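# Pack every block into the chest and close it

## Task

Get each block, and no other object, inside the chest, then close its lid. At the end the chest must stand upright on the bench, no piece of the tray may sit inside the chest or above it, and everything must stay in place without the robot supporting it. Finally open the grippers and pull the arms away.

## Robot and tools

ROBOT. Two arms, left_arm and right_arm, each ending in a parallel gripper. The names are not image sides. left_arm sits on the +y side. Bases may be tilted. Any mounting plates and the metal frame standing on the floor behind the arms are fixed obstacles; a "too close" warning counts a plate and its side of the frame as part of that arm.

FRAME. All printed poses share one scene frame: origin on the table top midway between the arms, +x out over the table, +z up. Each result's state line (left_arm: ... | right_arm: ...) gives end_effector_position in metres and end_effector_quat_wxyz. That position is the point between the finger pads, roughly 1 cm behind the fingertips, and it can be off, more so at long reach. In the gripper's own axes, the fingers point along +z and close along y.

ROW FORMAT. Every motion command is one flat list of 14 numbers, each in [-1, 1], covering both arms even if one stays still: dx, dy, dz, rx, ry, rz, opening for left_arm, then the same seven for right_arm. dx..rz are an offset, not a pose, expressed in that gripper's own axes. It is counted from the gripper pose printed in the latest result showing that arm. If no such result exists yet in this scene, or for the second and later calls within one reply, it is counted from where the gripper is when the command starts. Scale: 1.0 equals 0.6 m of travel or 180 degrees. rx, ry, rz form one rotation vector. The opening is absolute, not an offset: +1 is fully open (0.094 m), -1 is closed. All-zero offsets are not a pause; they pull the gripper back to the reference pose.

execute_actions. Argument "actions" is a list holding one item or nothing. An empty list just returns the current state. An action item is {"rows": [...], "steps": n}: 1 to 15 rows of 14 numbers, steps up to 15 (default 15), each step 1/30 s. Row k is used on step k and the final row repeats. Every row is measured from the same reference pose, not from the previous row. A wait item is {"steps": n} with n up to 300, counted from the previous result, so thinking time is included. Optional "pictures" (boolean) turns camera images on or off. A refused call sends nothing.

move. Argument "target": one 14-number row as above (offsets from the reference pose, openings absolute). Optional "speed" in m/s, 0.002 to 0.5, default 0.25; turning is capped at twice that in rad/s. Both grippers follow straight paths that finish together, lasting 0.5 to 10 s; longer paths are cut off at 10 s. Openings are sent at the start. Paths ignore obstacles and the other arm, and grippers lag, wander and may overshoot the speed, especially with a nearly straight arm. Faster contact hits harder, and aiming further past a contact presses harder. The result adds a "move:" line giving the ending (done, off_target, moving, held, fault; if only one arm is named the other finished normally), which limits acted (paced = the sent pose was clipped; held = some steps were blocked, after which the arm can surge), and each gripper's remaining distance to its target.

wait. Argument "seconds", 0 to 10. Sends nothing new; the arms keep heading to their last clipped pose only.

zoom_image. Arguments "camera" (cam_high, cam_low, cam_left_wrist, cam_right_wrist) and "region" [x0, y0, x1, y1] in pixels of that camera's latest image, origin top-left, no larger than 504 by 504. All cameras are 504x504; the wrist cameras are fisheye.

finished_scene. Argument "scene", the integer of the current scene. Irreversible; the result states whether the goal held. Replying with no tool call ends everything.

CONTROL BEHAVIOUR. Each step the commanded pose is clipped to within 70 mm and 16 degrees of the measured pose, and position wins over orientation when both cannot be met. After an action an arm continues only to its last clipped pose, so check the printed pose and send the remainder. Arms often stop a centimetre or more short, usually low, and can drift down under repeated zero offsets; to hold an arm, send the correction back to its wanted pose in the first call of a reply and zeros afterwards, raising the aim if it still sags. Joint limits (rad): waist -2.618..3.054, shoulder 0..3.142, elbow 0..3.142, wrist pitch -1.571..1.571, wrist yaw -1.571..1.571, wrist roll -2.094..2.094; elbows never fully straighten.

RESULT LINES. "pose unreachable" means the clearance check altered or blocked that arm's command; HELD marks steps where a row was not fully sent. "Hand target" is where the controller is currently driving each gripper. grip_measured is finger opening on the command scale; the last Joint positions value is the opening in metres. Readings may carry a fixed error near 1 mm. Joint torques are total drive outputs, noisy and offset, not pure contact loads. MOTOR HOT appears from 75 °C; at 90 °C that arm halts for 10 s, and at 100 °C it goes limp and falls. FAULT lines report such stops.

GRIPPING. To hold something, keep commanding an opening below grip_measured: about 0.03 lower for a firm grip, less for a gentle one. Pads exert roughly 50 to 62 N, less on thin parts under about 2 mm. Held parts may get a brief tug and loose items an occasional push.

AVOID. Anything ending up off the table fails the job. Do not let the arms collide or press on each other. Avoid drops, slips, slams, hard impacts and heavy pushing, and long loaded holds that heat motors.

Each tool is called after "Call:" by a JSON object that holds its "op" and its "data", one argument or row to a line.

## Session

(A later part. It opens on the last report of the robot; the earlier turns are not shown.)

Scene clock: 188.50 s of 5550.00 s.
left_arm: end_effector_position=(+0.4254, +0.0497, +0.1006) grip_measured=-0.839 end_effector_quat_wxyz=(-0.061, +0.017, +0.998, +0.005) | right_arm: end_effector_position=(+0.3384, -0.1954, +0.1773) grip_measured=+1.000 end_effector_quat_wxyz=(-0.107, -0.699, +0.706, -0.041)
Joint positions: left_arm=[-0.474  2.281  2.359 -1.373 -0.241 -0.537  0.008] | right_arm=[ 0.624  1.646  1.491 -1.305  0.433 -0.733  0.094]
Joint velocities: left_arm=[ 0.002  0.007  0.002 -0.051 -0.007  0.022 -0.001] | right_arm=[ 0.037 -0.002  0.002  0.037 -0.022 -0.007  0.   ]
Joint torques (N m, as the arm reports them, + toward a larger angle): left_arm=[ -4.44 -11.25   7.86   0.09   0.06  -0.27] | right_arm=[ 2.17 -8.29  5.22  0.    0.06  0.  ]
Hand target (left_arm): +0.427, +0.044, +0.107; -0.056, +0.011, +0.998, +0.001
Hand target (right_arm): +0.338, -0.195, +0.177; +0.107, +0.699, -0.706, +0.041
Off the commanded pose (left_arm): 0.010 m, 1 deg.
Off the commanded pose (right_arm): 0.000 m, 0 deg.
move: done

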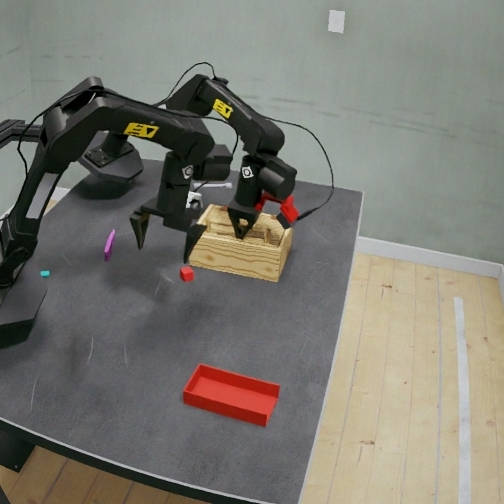

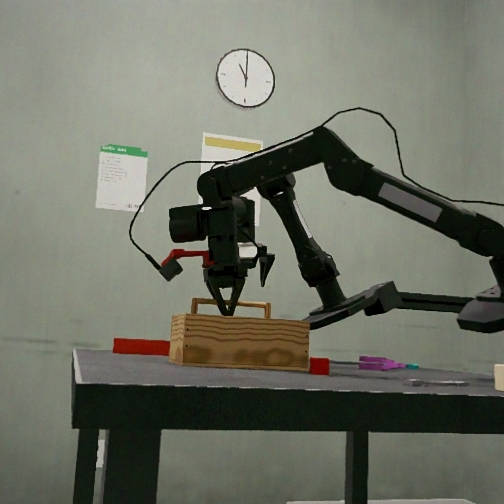

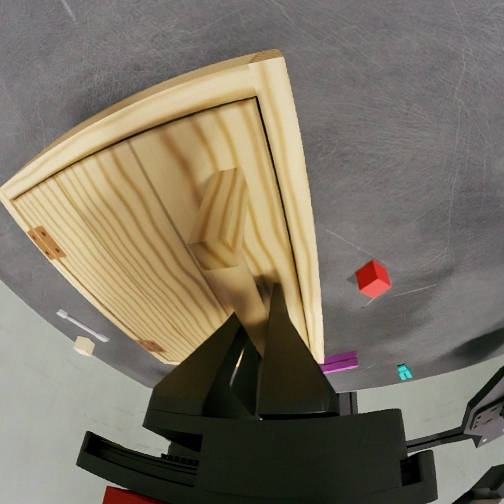

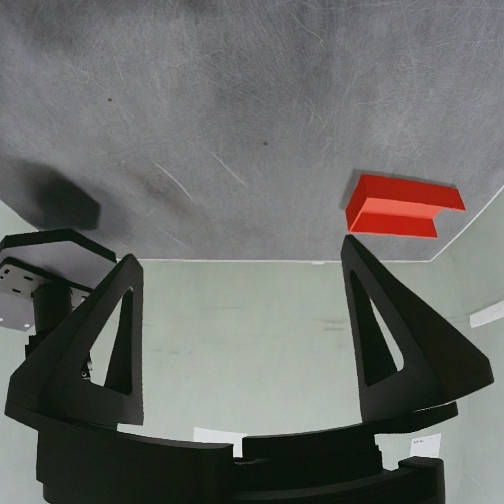

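Call:
{"op": "move", "data": {
  "target": [0,0,0,0,0,0,1, 0,0,0,0,0,0,1]
}}

Call:
{"op": "move", "data": {
  "target": [0,0,-0.12,0,0,0,1, 0,0,0,0,0,0,1]
}}

Call:
{"op": "move", "data": {
  "target": [0.1,0.37,0,0,0,0,1, 0,0,0,0,0,0,1]
}}

Scene clock: 198.03 s of 5550.00 s.
left_arm: end_effector_position=(+0.4247, +0.0504, +0.1002) grip_measured=+0.998 end_effector_quat_wxyz=(-0.063, +0.016, +0.998, +0.006) | right_arm: end_effector_position=(+0.3384, -0.1954, +0.1773) grip_measured=+1.000 end_effector_quat_wxyz=(-0.107, -0.699, +0.706, -0.041)
Joint positions: left_arm=[-0.473  2.283  2.36  -1.377 -0.242 -0.538  0.094] | right_arm=[ 0.624  1.646  1.491 -1.305  0.433 -0.733  0.094]
Joint velocities: left_arm=[ 0.002 -0.017 -0.002 -0.037  0.037 -0.066  0.   ] | right_arm=[ 0.002 -0.017 -0.012  0.007 -0.007 -0.037  0.   ]
Joint torques (N m, as the arm reports them, + toward a larger angle): left_arm=[ -3.2  -11.8    5.6    0.25   0.06  -0.01] | right_arm=[ 2.17 -8.29  5.23  0.    0.06  0.01]
Hand target (left_arm): +0.425, +0.050, +0.101; -0.062, +0.017, +0.998, +0.005
Hand target (right_arm): +0.338, -0.195, +0.177; +0.107, +0.699, -0.706, +0.041
Off the commanded pose (left_arm): 0.001 m, 0 deg.
Off the commanded pose (right_arm): 0.000 m, 0 deg.
After step 90, 5.83 s passed at rest.
move: done

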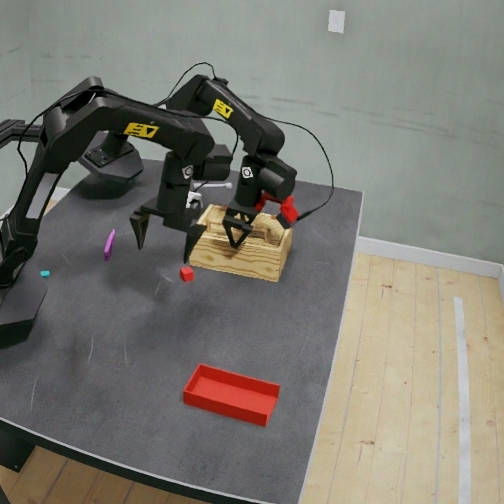

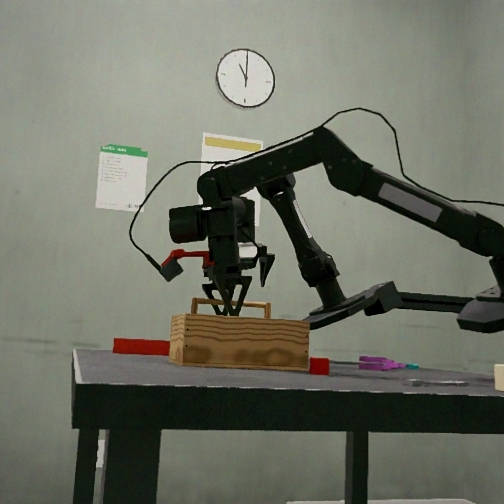

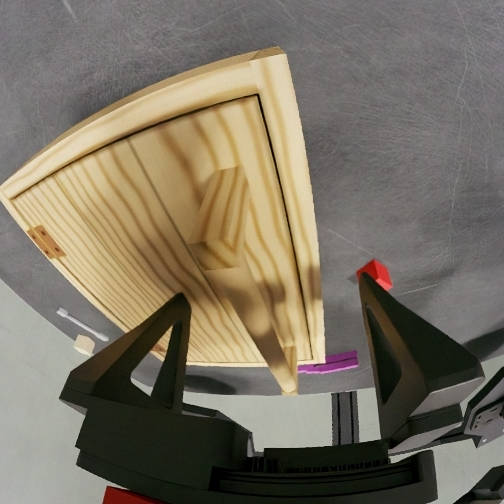

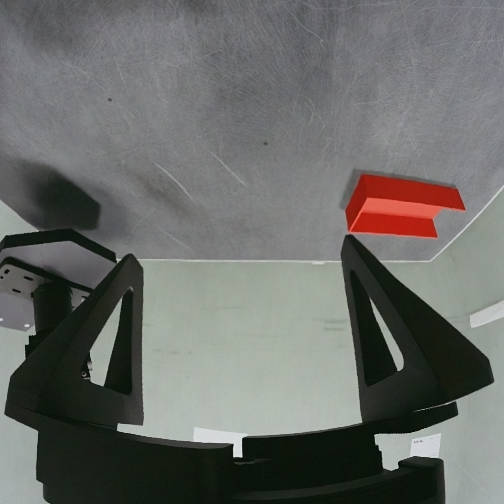

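Scene clock: 198.97 s of 5550.00 s.
left_arm: end_effector_position=(+0.4300, +0.0518, +0.1593) grip_measured=+0.998 end_effector_quat_wxyz=(-0.050, +0.017, +0.999, -0.006) | right_arm: end_effector_position=(+0.3384, -0.1954, +0.1773) grip_measured=+1.000 end_effector_quat_wxyz=(-0.107, -0.699, +0.706, -0.041)
Joint positions: left_arm=[-0.501  2.263  2.556 -1.563 -0.243 -0.554  0.094] | right_arm=[ 0.624  1.646  1.491 -1.305  0.433 -0.733  0.094]
Joint velocities: left_arm=[-0.012  0.002  0.017 -0.037 -0.022  0.007 -0.   ] | right_arm=[-0.017  0.002  0.002 -0.081  0.051 -0.022  0.   ]
Joint torques (N m, as the arm reports them, + toward a larger angle): left_arm=[ -3.94 -12.22   7.25   0.12  -0.08  -0.11] | right_arm=[ 2.17 -8.3   5.22  0.    0.06  0.01]
Hand target (left_arm): +0.433, +0.050, +0.171; -0.037, +0.015, +0.999, -0.009
Hand target (right_arm): +0.338, -0.195, +0.177; +0.107, +0.699, -0.706, +0.041
Off the commanded pose (left_arm): 0.013 m, 2 deg.
Off the commanded pose (right_arm): 0.000 m, 0 deg.
joint sent to its limit (left arm) — the command would take joint 4 (wrist pitch) past its lower limit, so that joint was sent only as far as its limit.
move: off_target (left_arm)

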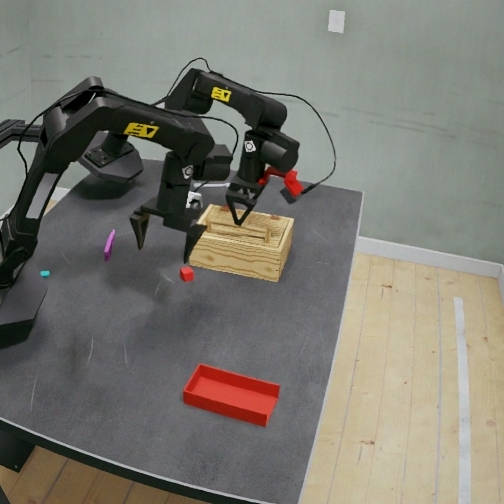

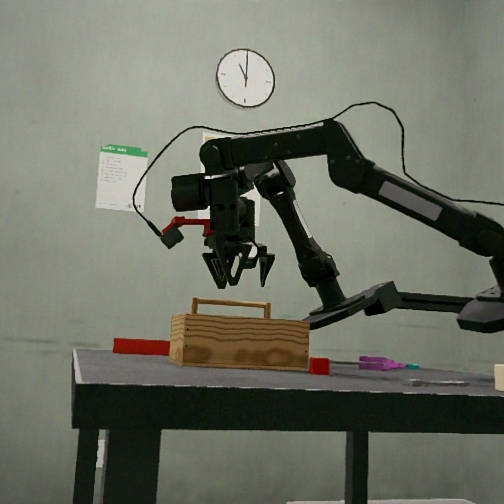

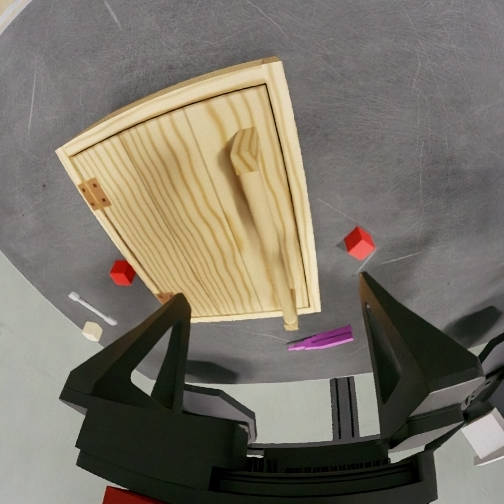

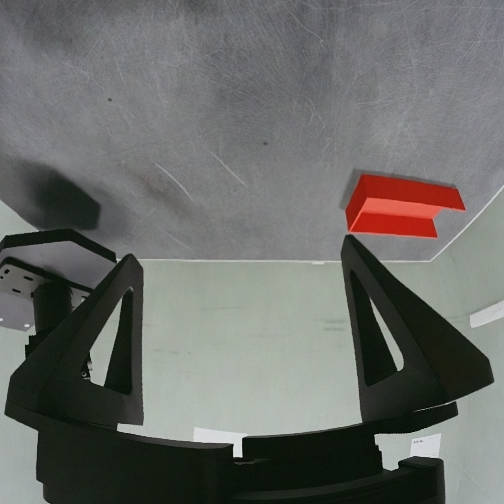

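Scene clock: 200.57 s of 5550.00 s.
left_arm: end_effector_position=(+0.3705, +0.2767, +0.1561) grip_measured=+0.998 end_effector_quat_wxyz=(-0.063, +0.011, +0.998, +0.000) | right_arm: end_effector_position=(+0.3384, -0.1954, +0.1773) grip_measured=+1.000 end_effector_quat_wxyz=(-0.107, -0.699, +0.706, -0.041)
Joint positions: left_arm=[ 0.035  1.594  1.536 -1.16  -0.07  -0.059  0.094] | right_arm=[ 0.624  1.646  1.491 -1.305  0.433 -0.733  0.094]
Joint velocities: left_arm=[-0.002 -0.007 -0.012 -0.037  0.051 -0.081 -0.   ] | right_arm=[-0.022  0.007  0.007  0.022 -0.022  0.022  0.   ]
Joint torques (N m, as the arm reports them, + toward a larger angle): left_arm=[-0.54 -9.95  4.47  0.35  0.12  0.04] | right_arm=[ 2.16 -8.29  5.21  0.    0.05  0.01]
Hand target (left_arm): +0.371, +0.273, +0.160; -0.052, +0.016, +0.998, -0.009
Hand target (right_arm): +0.338, -0.195, +0.177; +0.107, +0.699, -0.706, +0.041
Off the commanded pose (left_arm): 0.010 m, 2 deg.
Off the commanded pose (right_arm): 0.000 m, 0 deg.
move: done

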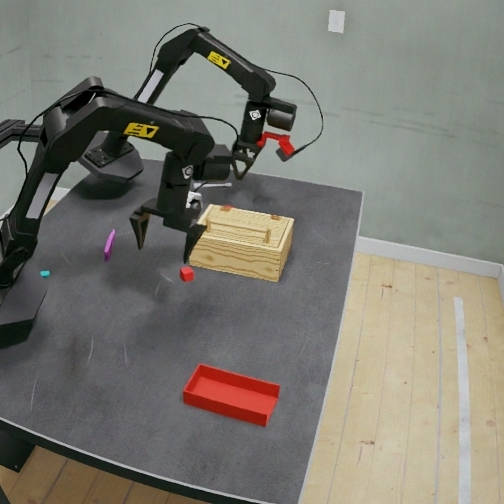

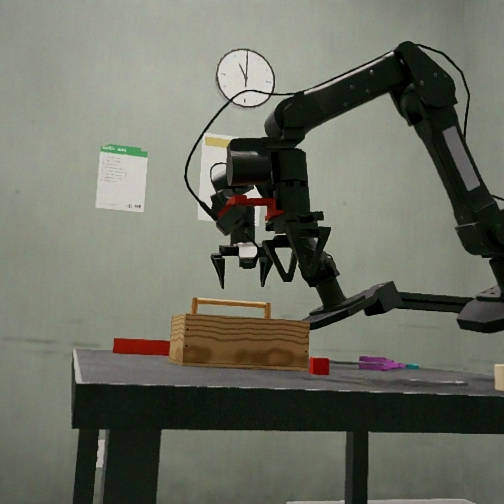

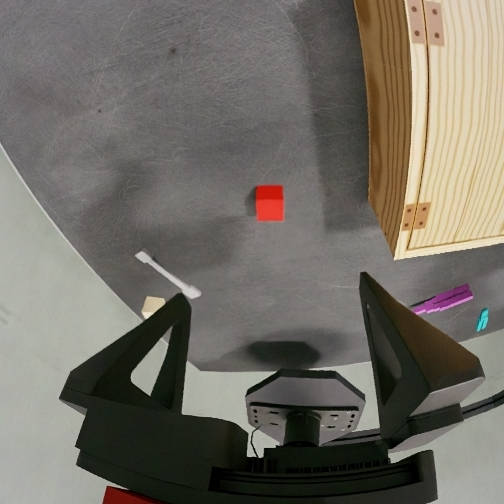

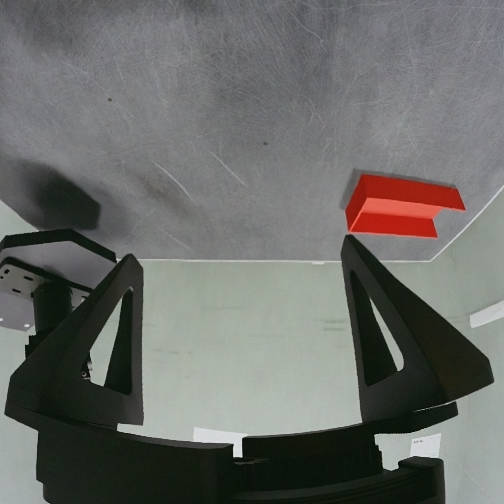

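Call:
{"op": "move", "data": {
  "target": [0.03,0,0.19,0,0,0,1, 0,0,0,0,0,0,1]
}}

Scene clock: 206.87 s of 5550.00 s.
left_arm: end_effector_position=(+0.3367, +0.2753, +0.0454) grip_measured=+0.998 end_effector_quat_wxyz=(-0.072, +0.010, +0.997, +0.002) | right_arm: end_effector_position=(+0.3384, -0.1954, +0.1773) grip_measured=+1.000 end_effector_quat_wxyz=(-0.107, -0.699, +0.706, -0.041)
Joint positions: left_arm=[ 0.048  1.706  1.208 -0.736 -0.069 -0.049  0.094] | right_arm=[ 0.624  1.646  1.491 -1.305  0.433 -0.733  0.094]
Joint velocities: left_arm=[-0.007  0.002 -0.012 -0.11  -0.081 -0.007 -0.   ] | right_arm=[ 0.022 -0.007 -0.002  0.066 -0.007  0.007  0.   ]
Joint torques (N m, as the arm reports them, + toward a larger angle): left_arm=[-0.09 -9.01  4.06  0.35  0.04  0.06] | right_arm=[ 2.17 -8.29  5.21 -0.01  0.05  0.  ]
Hand target (left_arm): +0.339, +0.277, +0.046; -0.064, +0.011, +0.998, +0.000
Hand target (right_arm): +0.338, -0.195, +0.177; +0.107, +0.699, -0.706, +0.041
Off the commanded pose (left_arm): 0.003 m, 1 deg.
Off the commanded pose (right_arm): 0.000 m, 0 deg.
After step 90, 2.10 s passed at rest.
move: done

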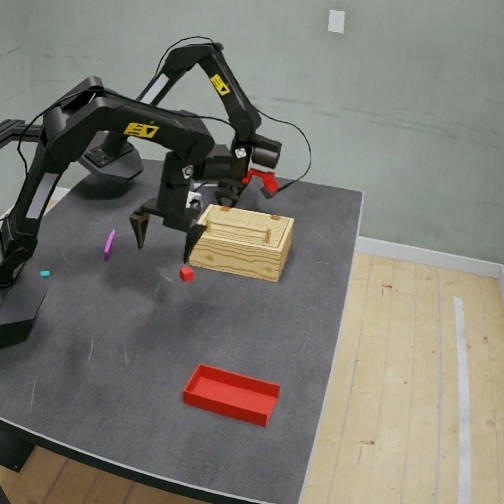

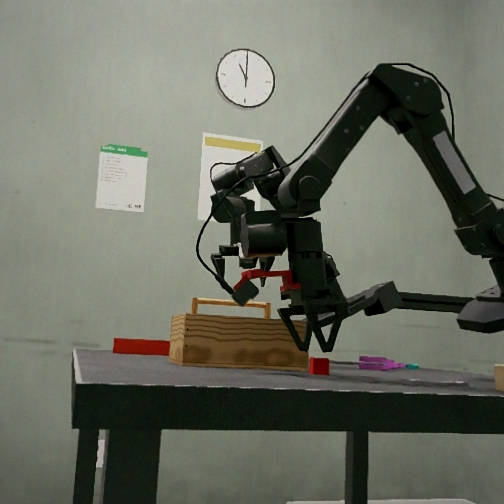

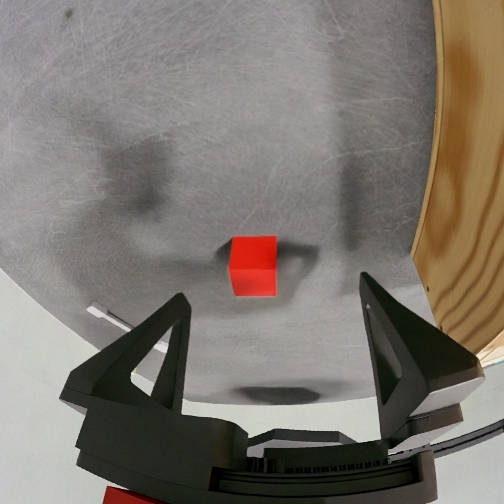

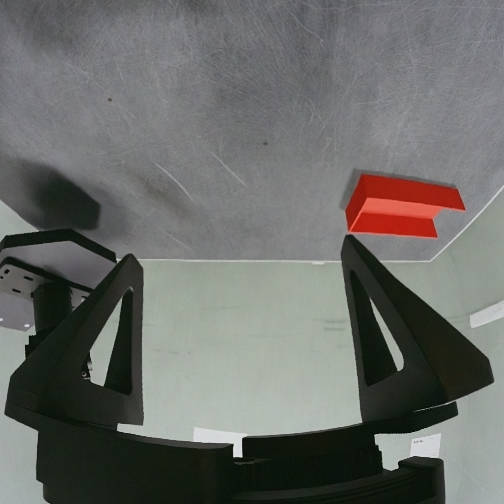

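Call:
{"op": "move", "data": {
  "target": [0.02,0.015,0.052,0,0,0,1, 0,0,0,0,0,0,1],
  "speed": 0.1
}}

Call:
{"op": "move", "data": {
  "target": [0,0,0,0,0,0,-0.55, 0,0,0,0,0,0,1]
}}

Scene clock: 212.90 s of 5550.00 s.
left_arm: end_effector_position=(+0.3229, +0.2841, +0.0193) grip_measured=+0.998 end_effector_quat_wxyz=(-0.073, +0.009, +0.997, +0.007) | right_arm: end_effector_position=(+0.3384, -0.1954, +0.1773) grip_measured=+1.000 end_effector_quat_wxyz=(-0.107, -0.699, +0.706, -0.041)
Joint positions: left_arm=[ 0.073  1.74   1.126 -0.622 -0.069 -0.028  0.094] | right_arm=[ 0.624  1.646  1.491 -1.305  0.433 -0.733  0.094]
Joint velocities: left_arm=[-0.012 -0.007 -0.017  0.022 -0.037 -0.007  0.   ] | right_arm=[ 0.012  0.017 -0.002 -0.007  0.022 -0.037  0.   ]
Joint torques (N m, as the arm reports them, + toward a larger angle): left_arm=[ 0.04 -8.03  3.13  0.3   0.07  0.05] | right_arm=[ 2.17 -8.29  5.22 -0.01  0.06  0.01]
Hand target (left_arm): +0.321, +0.284, +0.016; -0.072, +0.010, +0.997, +0.002
Hand target (right_arm): +0.338, -0.195, +0.177; +0.107, +0.699, -0.706, +0.041
Off the commanded pose (left_arm): 0.004 m, 1 deg.
Off the commanded pose (right_arm): 0.000 m, 0 deg.
After step 90, 2.03 s passed at rest.
move: done

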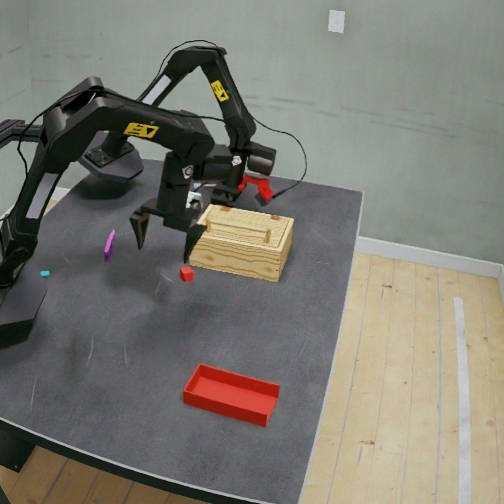

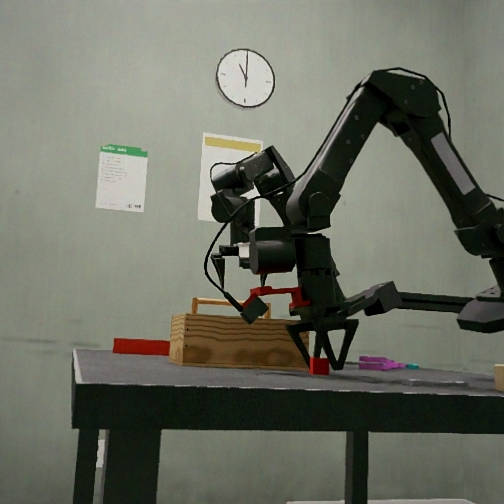

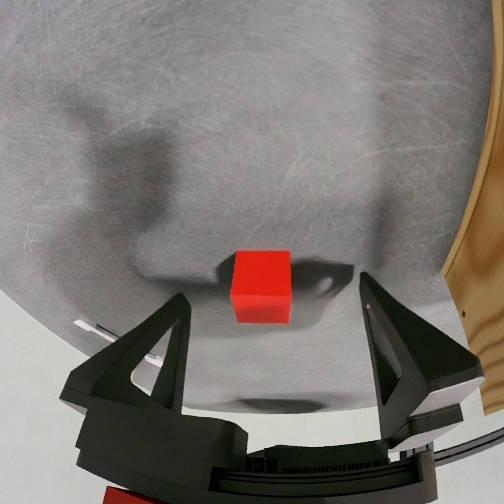

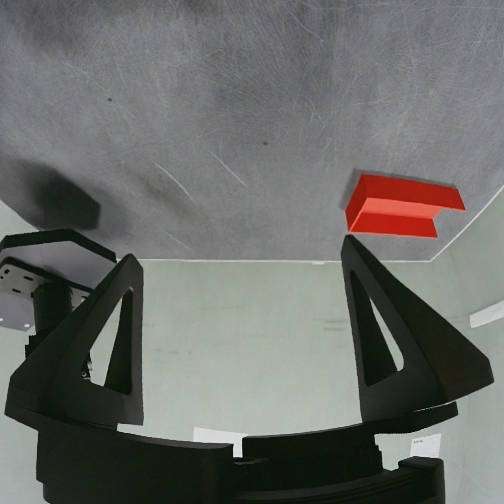

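Scene clock: 213.40 s of 5550.00 s.
left_arm: end_effector_position=(+0.3230, +0.2841, +0.0193) grip_measured=-0.498 end_effector_quat_wxyz=(-0.073, +0.009, +0.997, +0.007) | right_arm: end_effector_position=(+0.3384, -0.1954, +0.1773) grip_measured=+1.000 end_effector_quat_wxyz=(-0.107, -0.699, +0.706, -0.041)
Joint positions: left_arm=[ 0.073  1.74   1.126 -0.621 -0.069 -0.028  0.024] | right_arm=[ 0.624  1.646  1.491 -1.305  0.433 -0.733  0.094]
Joint velocities: left_arm=[ 0.017  0.002 -0.007 -0.037  0.11   0.066 -0.001] | right_arm=[-0.002  0.012  0.017 -0.037  0.022  0.022  0.   ]
Joint torques (N m, as the arm reports them, + toward a larger angle): left_arm=[-0.34 -8.29  4.19  0.17  0.02 -0.05] | right_arm=[ 2.17 -8.3   5.22  0.    0.05  0.01]
Hand target (left_arm): +0.323, +0.284, +0.019; -0.073, +0.009, +0.997, +0.007
Hand target (right_arm): +0.338, -0.195, +0.177; +0.107, +0.699, -0.706, +0.041
Off the commanded pose (left_arm): 0.000 m, 0 deg.
Off the commanded pose (right_arm): 0.000 m, 0 deg.
move: done

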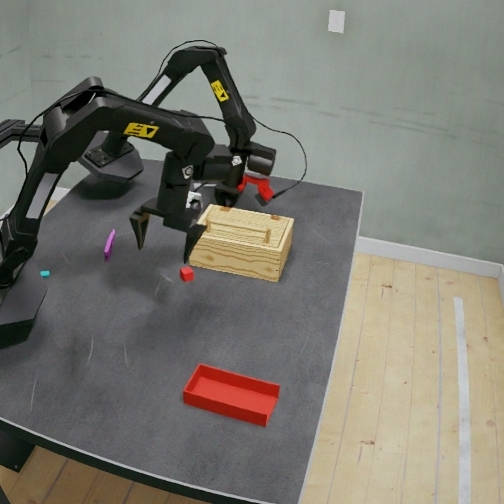

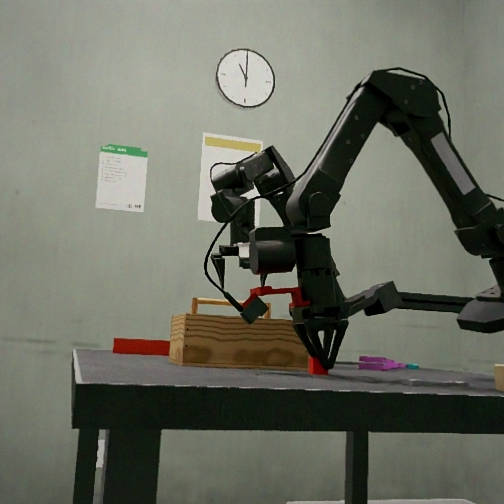

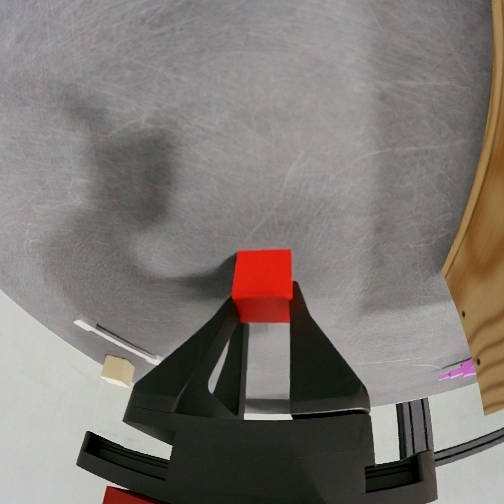

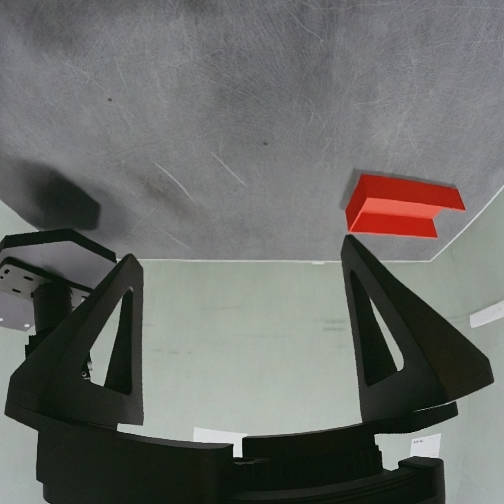

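Call:
{"op": "move", "data": {
  "target": [0,0,-0.15,0,0,0,-0.55, 0,0,0,0,0,0,1]
}}

Call:
{"op": "move", "data": {
  "target": [0.13,-0.43,0.0,0,0,0,-0.55, 0,0,0,0,0,0,1]
}}

Call:
{"op": "move", "data": {
  "target": [0,0,0.13,0,0,0,-0.55, 0,0,0,0,0,0,1],
  "speed": 0.12
}}

Call:
{"op": "move", "data": {
  "target": [0,0,0,0,0,0,1, 0,0,0,0,0,0,1]
}}

Call:
{"op": "move", "data": {
  "target": [0,0,-0.2,0,0,0,1, 0,0,0,0,0,0,1]
}}

Call:
{"op": "move", "data": {
  "target": [0.08,0.78,0,0,0,0,1, 0,0,0,0,0,0,1]
}}

Scene clock: 220.10 s of 5550.00 s.
left_arm: end_effector_position=(+0.3293, +0.2854, +0.1024) grip_measured=-0.498 end_effector_quat_wxyz=(-0.080, +0.008, +0.997, +0.006) | right_arm: end_effector_position=(+0.3384, -0.1954, +0.1773) grip_measured=+1.000 end_effector_quat_wxyz=(-0.107, -0.699, +0.706, -0.041)
Joint positions: left_arm=[ 0.064  1.564  1.251 -0.938 -0.069 -0.039  0.024] | right_arm=[ 0.624  1.646  1.491 -1.305  0.433 -0.733  0.094]
Joint velocities: left_arm=[ 0.017 -0.002 -0.002 -0.022 -0.022 -0.095 -0.   ] | right_arm=[ 0.002  0.007 -0.007 -0.007 -0.051 -0.051  0.   ]
Joint torques (N m, as the arm reports them, + toward a larger angle): left_arm=[-0.99 -8.22  6.37  0.02 -0.03 -0.13] | right_arm=[ 2.17 -8.28  5.22 -0.01  0.06  0.  ]
Hand target (left_arm): +0.335, +0.283, +0.108; -0.073, +0.009, +0.997, +0.007
Hand target (right_arm): +0.338, -0.195, +0.177; +0.107, +0.699, -0.706, +0.041
Off the commanded pose (left_arm): 0.009 m, 1 deg.
Off the commanded pose (right_arm): 0.000 m, 0 deg.
After step 90, 2.57 s passed at rest.
move: done

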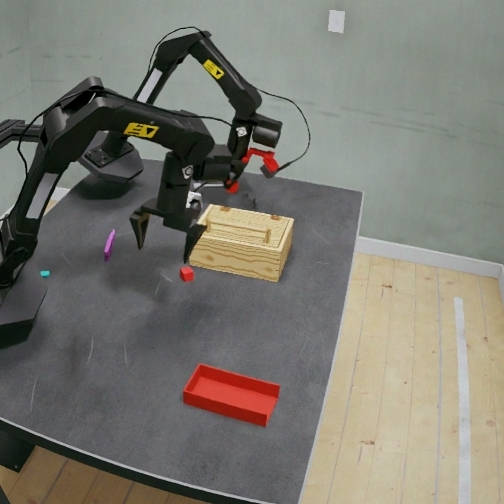

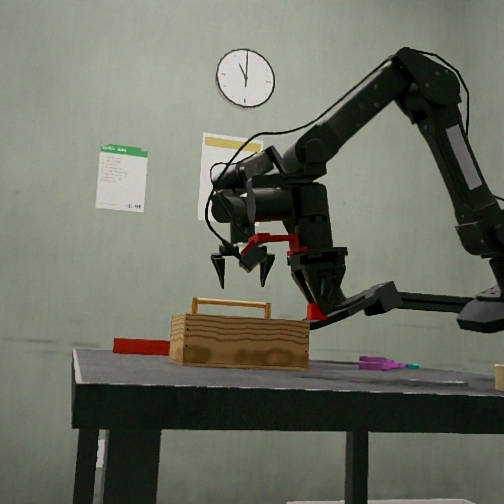

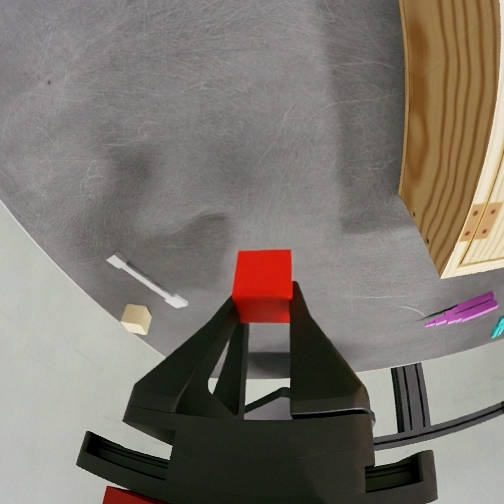

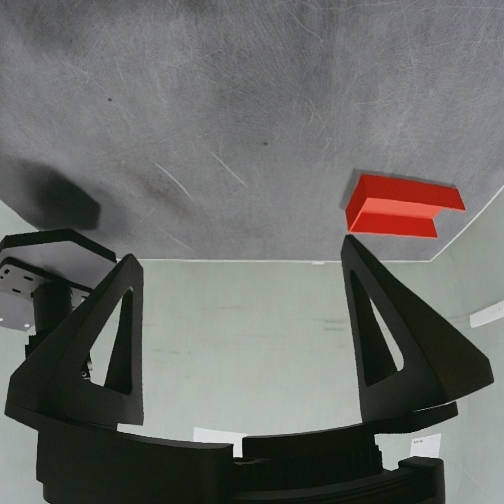

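Scene clock: 221.83 s of 5550.00 s.
left_arm: end_effector_position=(+0.2454, +0.0346, +0.1060) grip_measured=-0.498 end_effector_quat_wxyz=(-0.088, +0.015, +0.996, +0.010) | right_arm: end_effector_position=(+0.3384, -0.1954, +0.1773) grip_measured=+1.000 end_effector_quat_wxyz=(-0.107, -0.699, +0.706, -0.041)
Joint positions: left_arm=[-0.762  1.838  1.397 -0.978 -0.275 -0.843  0.024] | right_arm=[ 0.624  1.646  1.491 -1.305  0.433 -0.733  0.094]
Joint velocities: left_arm=[-0.002 -0.017  0.017 -0.007  0.037 -0.007  0.001] | right_arm=[ 0.027 -0.012 -0.012  0.051  0.022 -0.037  0.   ]
Joint torques (N m, as the arm reports them, + toward a larger angle): left_arm=[-3.49 -7.94  6.95  0.05 -0.11 -0.14] | right_arm=[ 2.17 -8.3   5.23 -0.01  0.06  0.  ]
Hand target (left_arm): +0.254, +0.031, +0.111; -0.077, +0.010, +0.997, +0.009
Hand target (right_arm): +0.338, -0.195, +0.177; +0.107, +0.699, -0.706, +0.041
Off the commanded pose (left_arm): 0.009 m, 1 deg.
Off the commanded pose (right_arm): 0.000 m, 0 deg.
move: done

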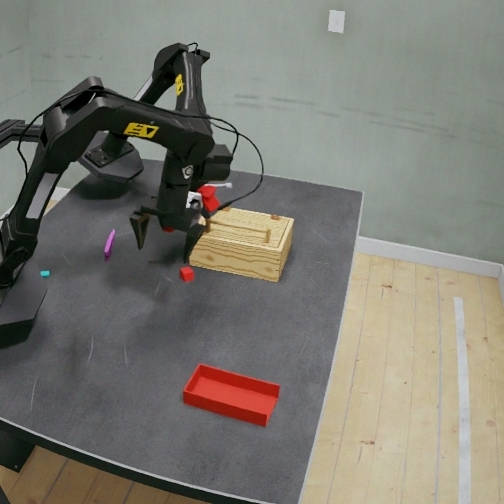

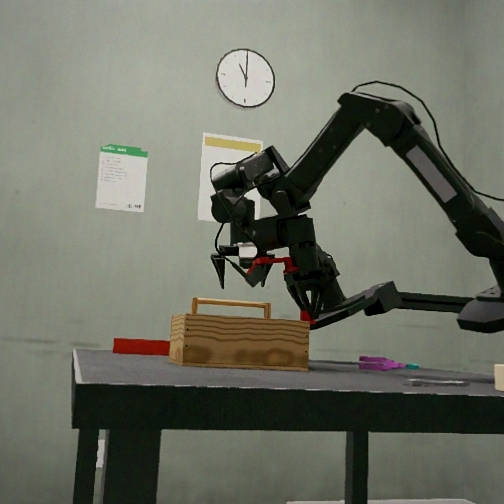

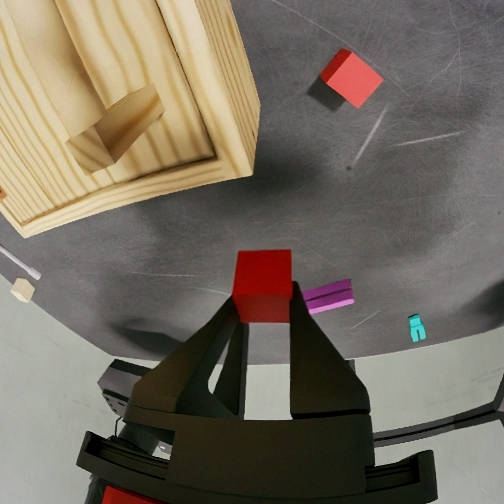

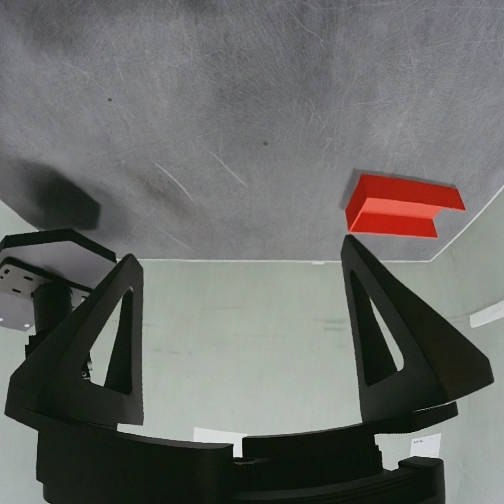

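Scene clock: 223.03 s of 5550.00 s.
left_arm: end_effector_position=(+0.2385, +0.0347, +0.0350) grip_measured=-0.498 end_effector_quat_wxyz=(-0.082, +0.009, +0.997, +0.010) | right_arm: end_effector_position=(+0.3384, -0.1954, +0.1773) grip_measured=+1.000 end_effector_quat_wxyz=(-0.107, -0.699, +0.706, -0.041)
Joint positions: left_arm=[-0.704  1.962  1.286 -0.717 -0.274 -0.793  0.024] | right_arm=[ 0.624  1.646  1.491 -1.305  0.433 -0.733  0.094]
Joint velocities: left_arm=[-0.002 -0.002 -0.007 -0.007 -0.007 -0.007 -0.001] | right_arm=[ 0.002 -0.017 -0.002  0.022 -0.007 -0.007  0.   ]
Joint torques (N m, as the arm reports them, + toward a larger angle): left_arm=[-3.3  -7.91  2.96  0.28  0.16  0.07] | right_arm=[ 2.17 -8.3   5.21 -0.01  0.06  0.01]
Hand target (left_arm): +0.232, +0.036, +0.030; -0.089, +0.015, +0.996, +0.009
Hand target (right_arm): +0.338, -0.195, +0.177; +0.107, +0.699, -0.706, +0.041
Off the commanded pose (left_arm): 0.009 m, 1 deg.
Off the commanded pose (right_arm): 0.000 m, 0 deg.
move: done

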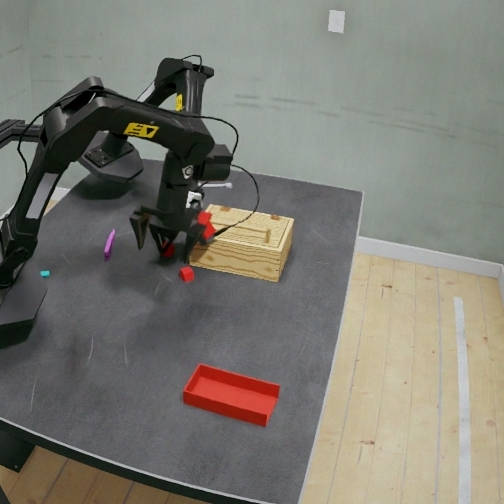

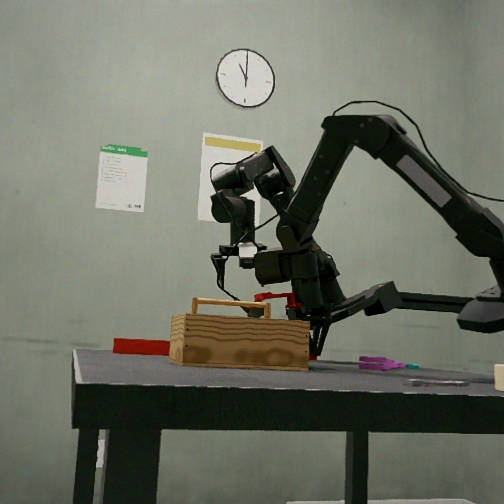

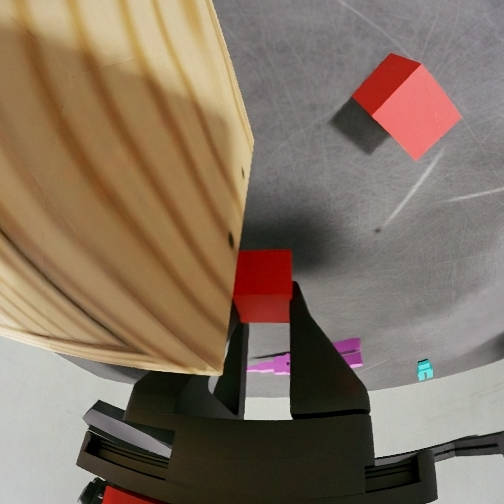

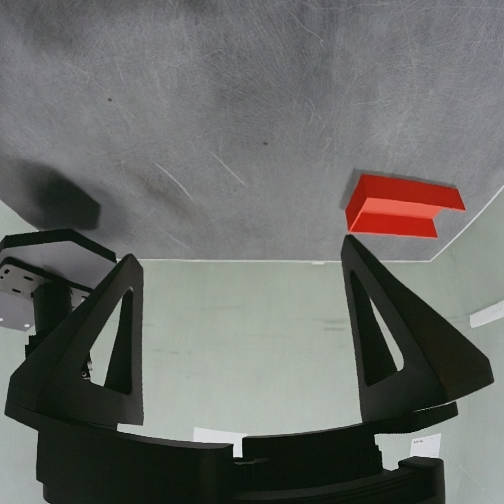

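Scene clock: 223.53 s of 5550.00 s.
left_arm: end_effector_position=(+0.2385, +0.0347, +0.0350) grip_measured=+0.998 end_effector_quat_wxyz=(-0.082, +0.009, +0.997, +0.010) | right_arm: end_effector_position=(+0.3384, -0.1954, +0.1773) grip_measured=+1.000 end_effector_quat_wxyz=(-0.107, -0.699, +0.706, -0.041)
Joint positions: left_arm=[-0.704  1.962  1.286 -0.717 -0.274 -0.793  0.094] | right_arm=[ 0.624  1.646  1.491 -1.305  0.433 -0.733  0.094]
Joint velocities: left_arm=[-0.002  0.012  0.017 -0.051 -0.051 -0.007  0.   ] | right_arm=[-0.007 -0.007 -0.002 -0.066 -0.007 -0.081  0.   ]
Joint torques (N m, as the arm reports them, + toward a larger angle): left_arm=[-3.32 -8.24  4.29  0.15  0.04 -0.02] | right_arm=[ 2.17 -8.29  5.23  0.    0.06  0.01]
Hand target (left_arm): +0.238, +0.035, +0.035; -0.082, +0.009, +0.997, +0.010
Hand target (right_arm): +0.338, -0.195, +0.177; +0.107, +0.699, -0.706, +0.041
Off the commanded pose (left_arm): 0.000 m, 0 deg.
Off the commanded pose (right_arm): 0.000 m, 0 deg.
move: done

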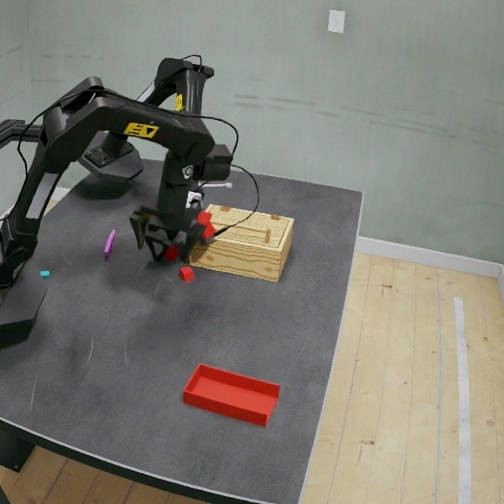

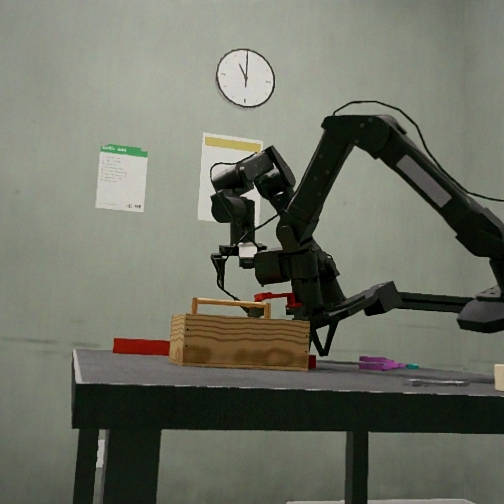

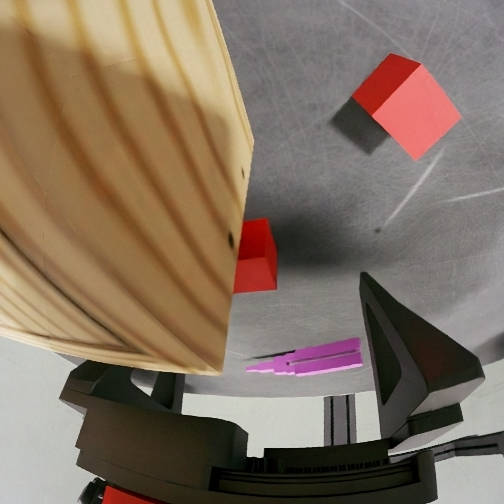

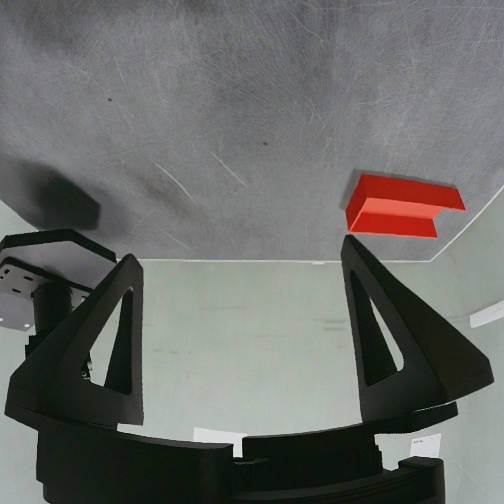

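Scene clock: 224.77 s of 5550.00 s.
left_arm: end_effector_position=(+0.2540, +0.0373, +0.1463) grip_measured=+0.998 end_effector_quat_wxyz=(-0.091, +0.009, +0.996, +0.012) | right_arm: end_effector_position=(+0.3384, -0.1954, +0.1773) grip_measured=+1.000 end_effector_quat_wxyz=(-0.107, -0.699, +0.706, -0.041)
Joint positions: left_arm=[-0.784  1.796  1.506 -1.141 -0.275 -0.88   0.094] | right_arm=[ 0.624  1.646  1.491 -1.305  0.433 -0.733  0.094]
Joint velocities: left_arm=[-0.012 -0.007 -0.007 -0.007 -0.066 -0.095 -0.001] | right_arm=[-0.012 -0.012 -0.002  0.022 -0.066 -0.007  0.   ]
Joint torques (N m, as the arm reports them, + toward a larger angle): left_arm=[-4.08 -7.87  6.95  0.07 -0.07 -0.14] | right_arm=[ 2.16 -8.29  5.22  0.    0.06  0.  ]
Hand target (left_arm): +0.258, +0.033, +0.153; -0.081, +0.009, +0.997, +0.010
Hand target (right_arm): +0.338, -0.195, +0.177; +0.107, +0.699, -0.706, +0.041
Off the commanded pose (left_arm): 0.010 m, 1 deg.
Off the commanded pose (right_arm): 0.000 m, 0 deg.
move: done

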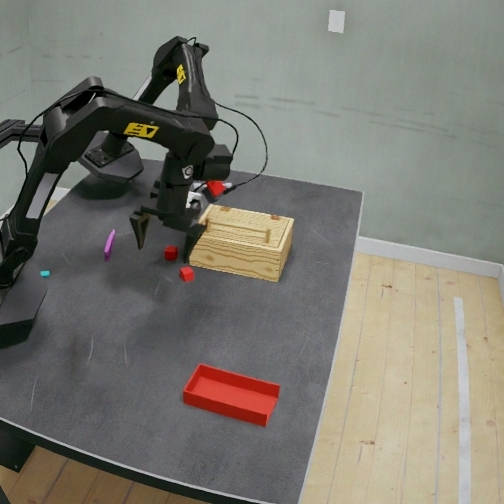

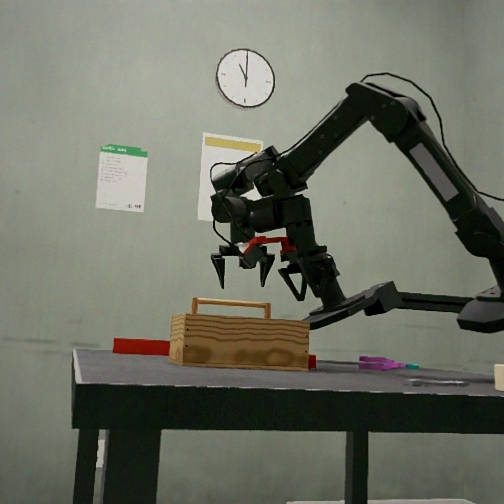

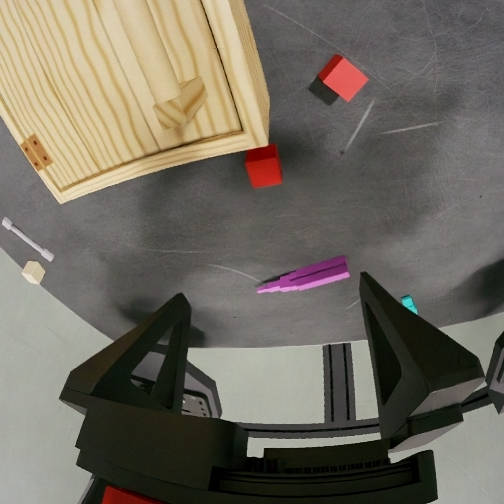

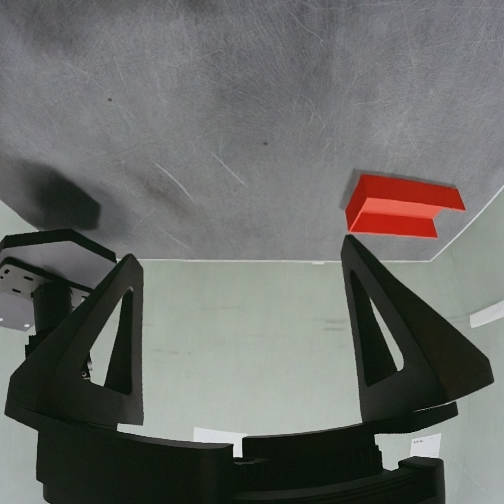

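Scene clock: 227.33 s of 5550.00 s.
left_arm: end_effector_position=(+0.1983, +0.4933, +0.1553) grip_measured=+0.998 end_effector_quat_wxyz=(-0.105, +0.002, +0.995, +0.002) | right_arm: end_effector_position=(+0.3384, -0.1954, +0.1773) grip_measured=+1.000 end_effector_quat_wxyz=(-0.107, -0.699, +0.706, -0.041)
Joint positions: left_arm=[ 1.004  1.425  1.116 -1.052  0.183  0.859  0.094] | right_arm=[ 0.624  1.646  1.491 -1.305  0.433 -0.733  0.094]
Joint velocities: left_arm=[ 0.002 -0.007  0.022  0.037  0.066 -0.007  0.   ] | right_arm=[ 0.002 -0.027  0.002 -0.066 -0.022 -0.007  0.   ]
Joint torques (N m, as the arm reports them, + toward a larger angle): left_arm=[ 2.38 -5.42  7.28  0.05  0.13  0.05] | right_arm=[ 2.18 -8.29  5.21 -0.01  0.05  0.01]
Hand target (left_arm): +0.206, +0.497, +0.161; -0.093, +0.005, +0.996, +0.002
Hand target (right_arm): +0.338, -0.195, +0.177; +0.107, +0.699, -0.706, +0.041
Off the commanded pose (left_arm): 0.024 m, 2 deg.
Off the commanded pose (right_arm): 0.000 m, 0 deg.
move: off_target (left_arm)

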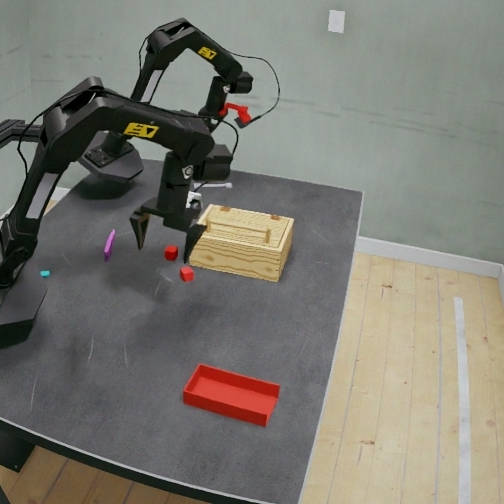

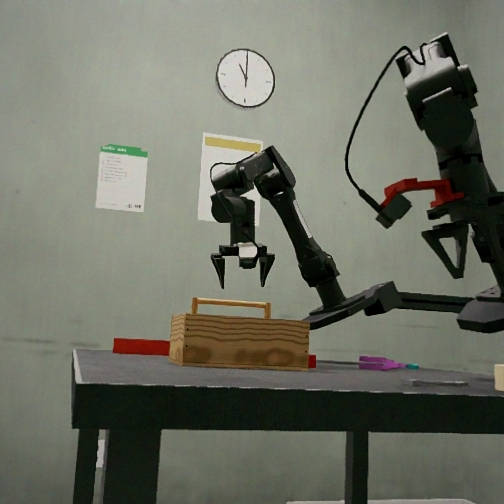

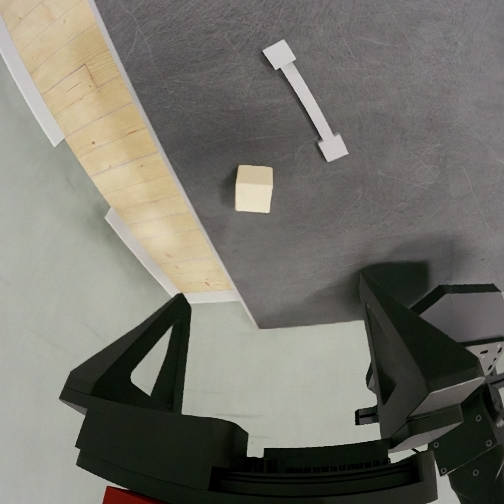

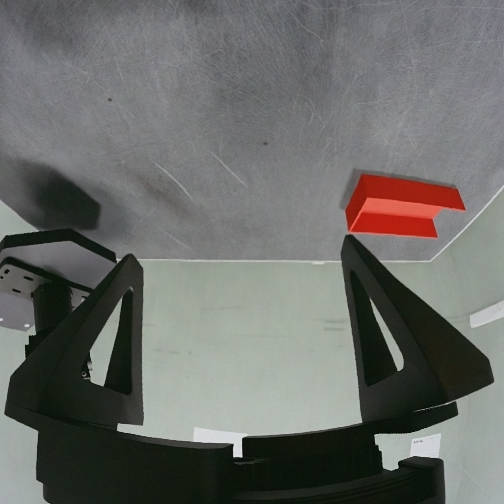

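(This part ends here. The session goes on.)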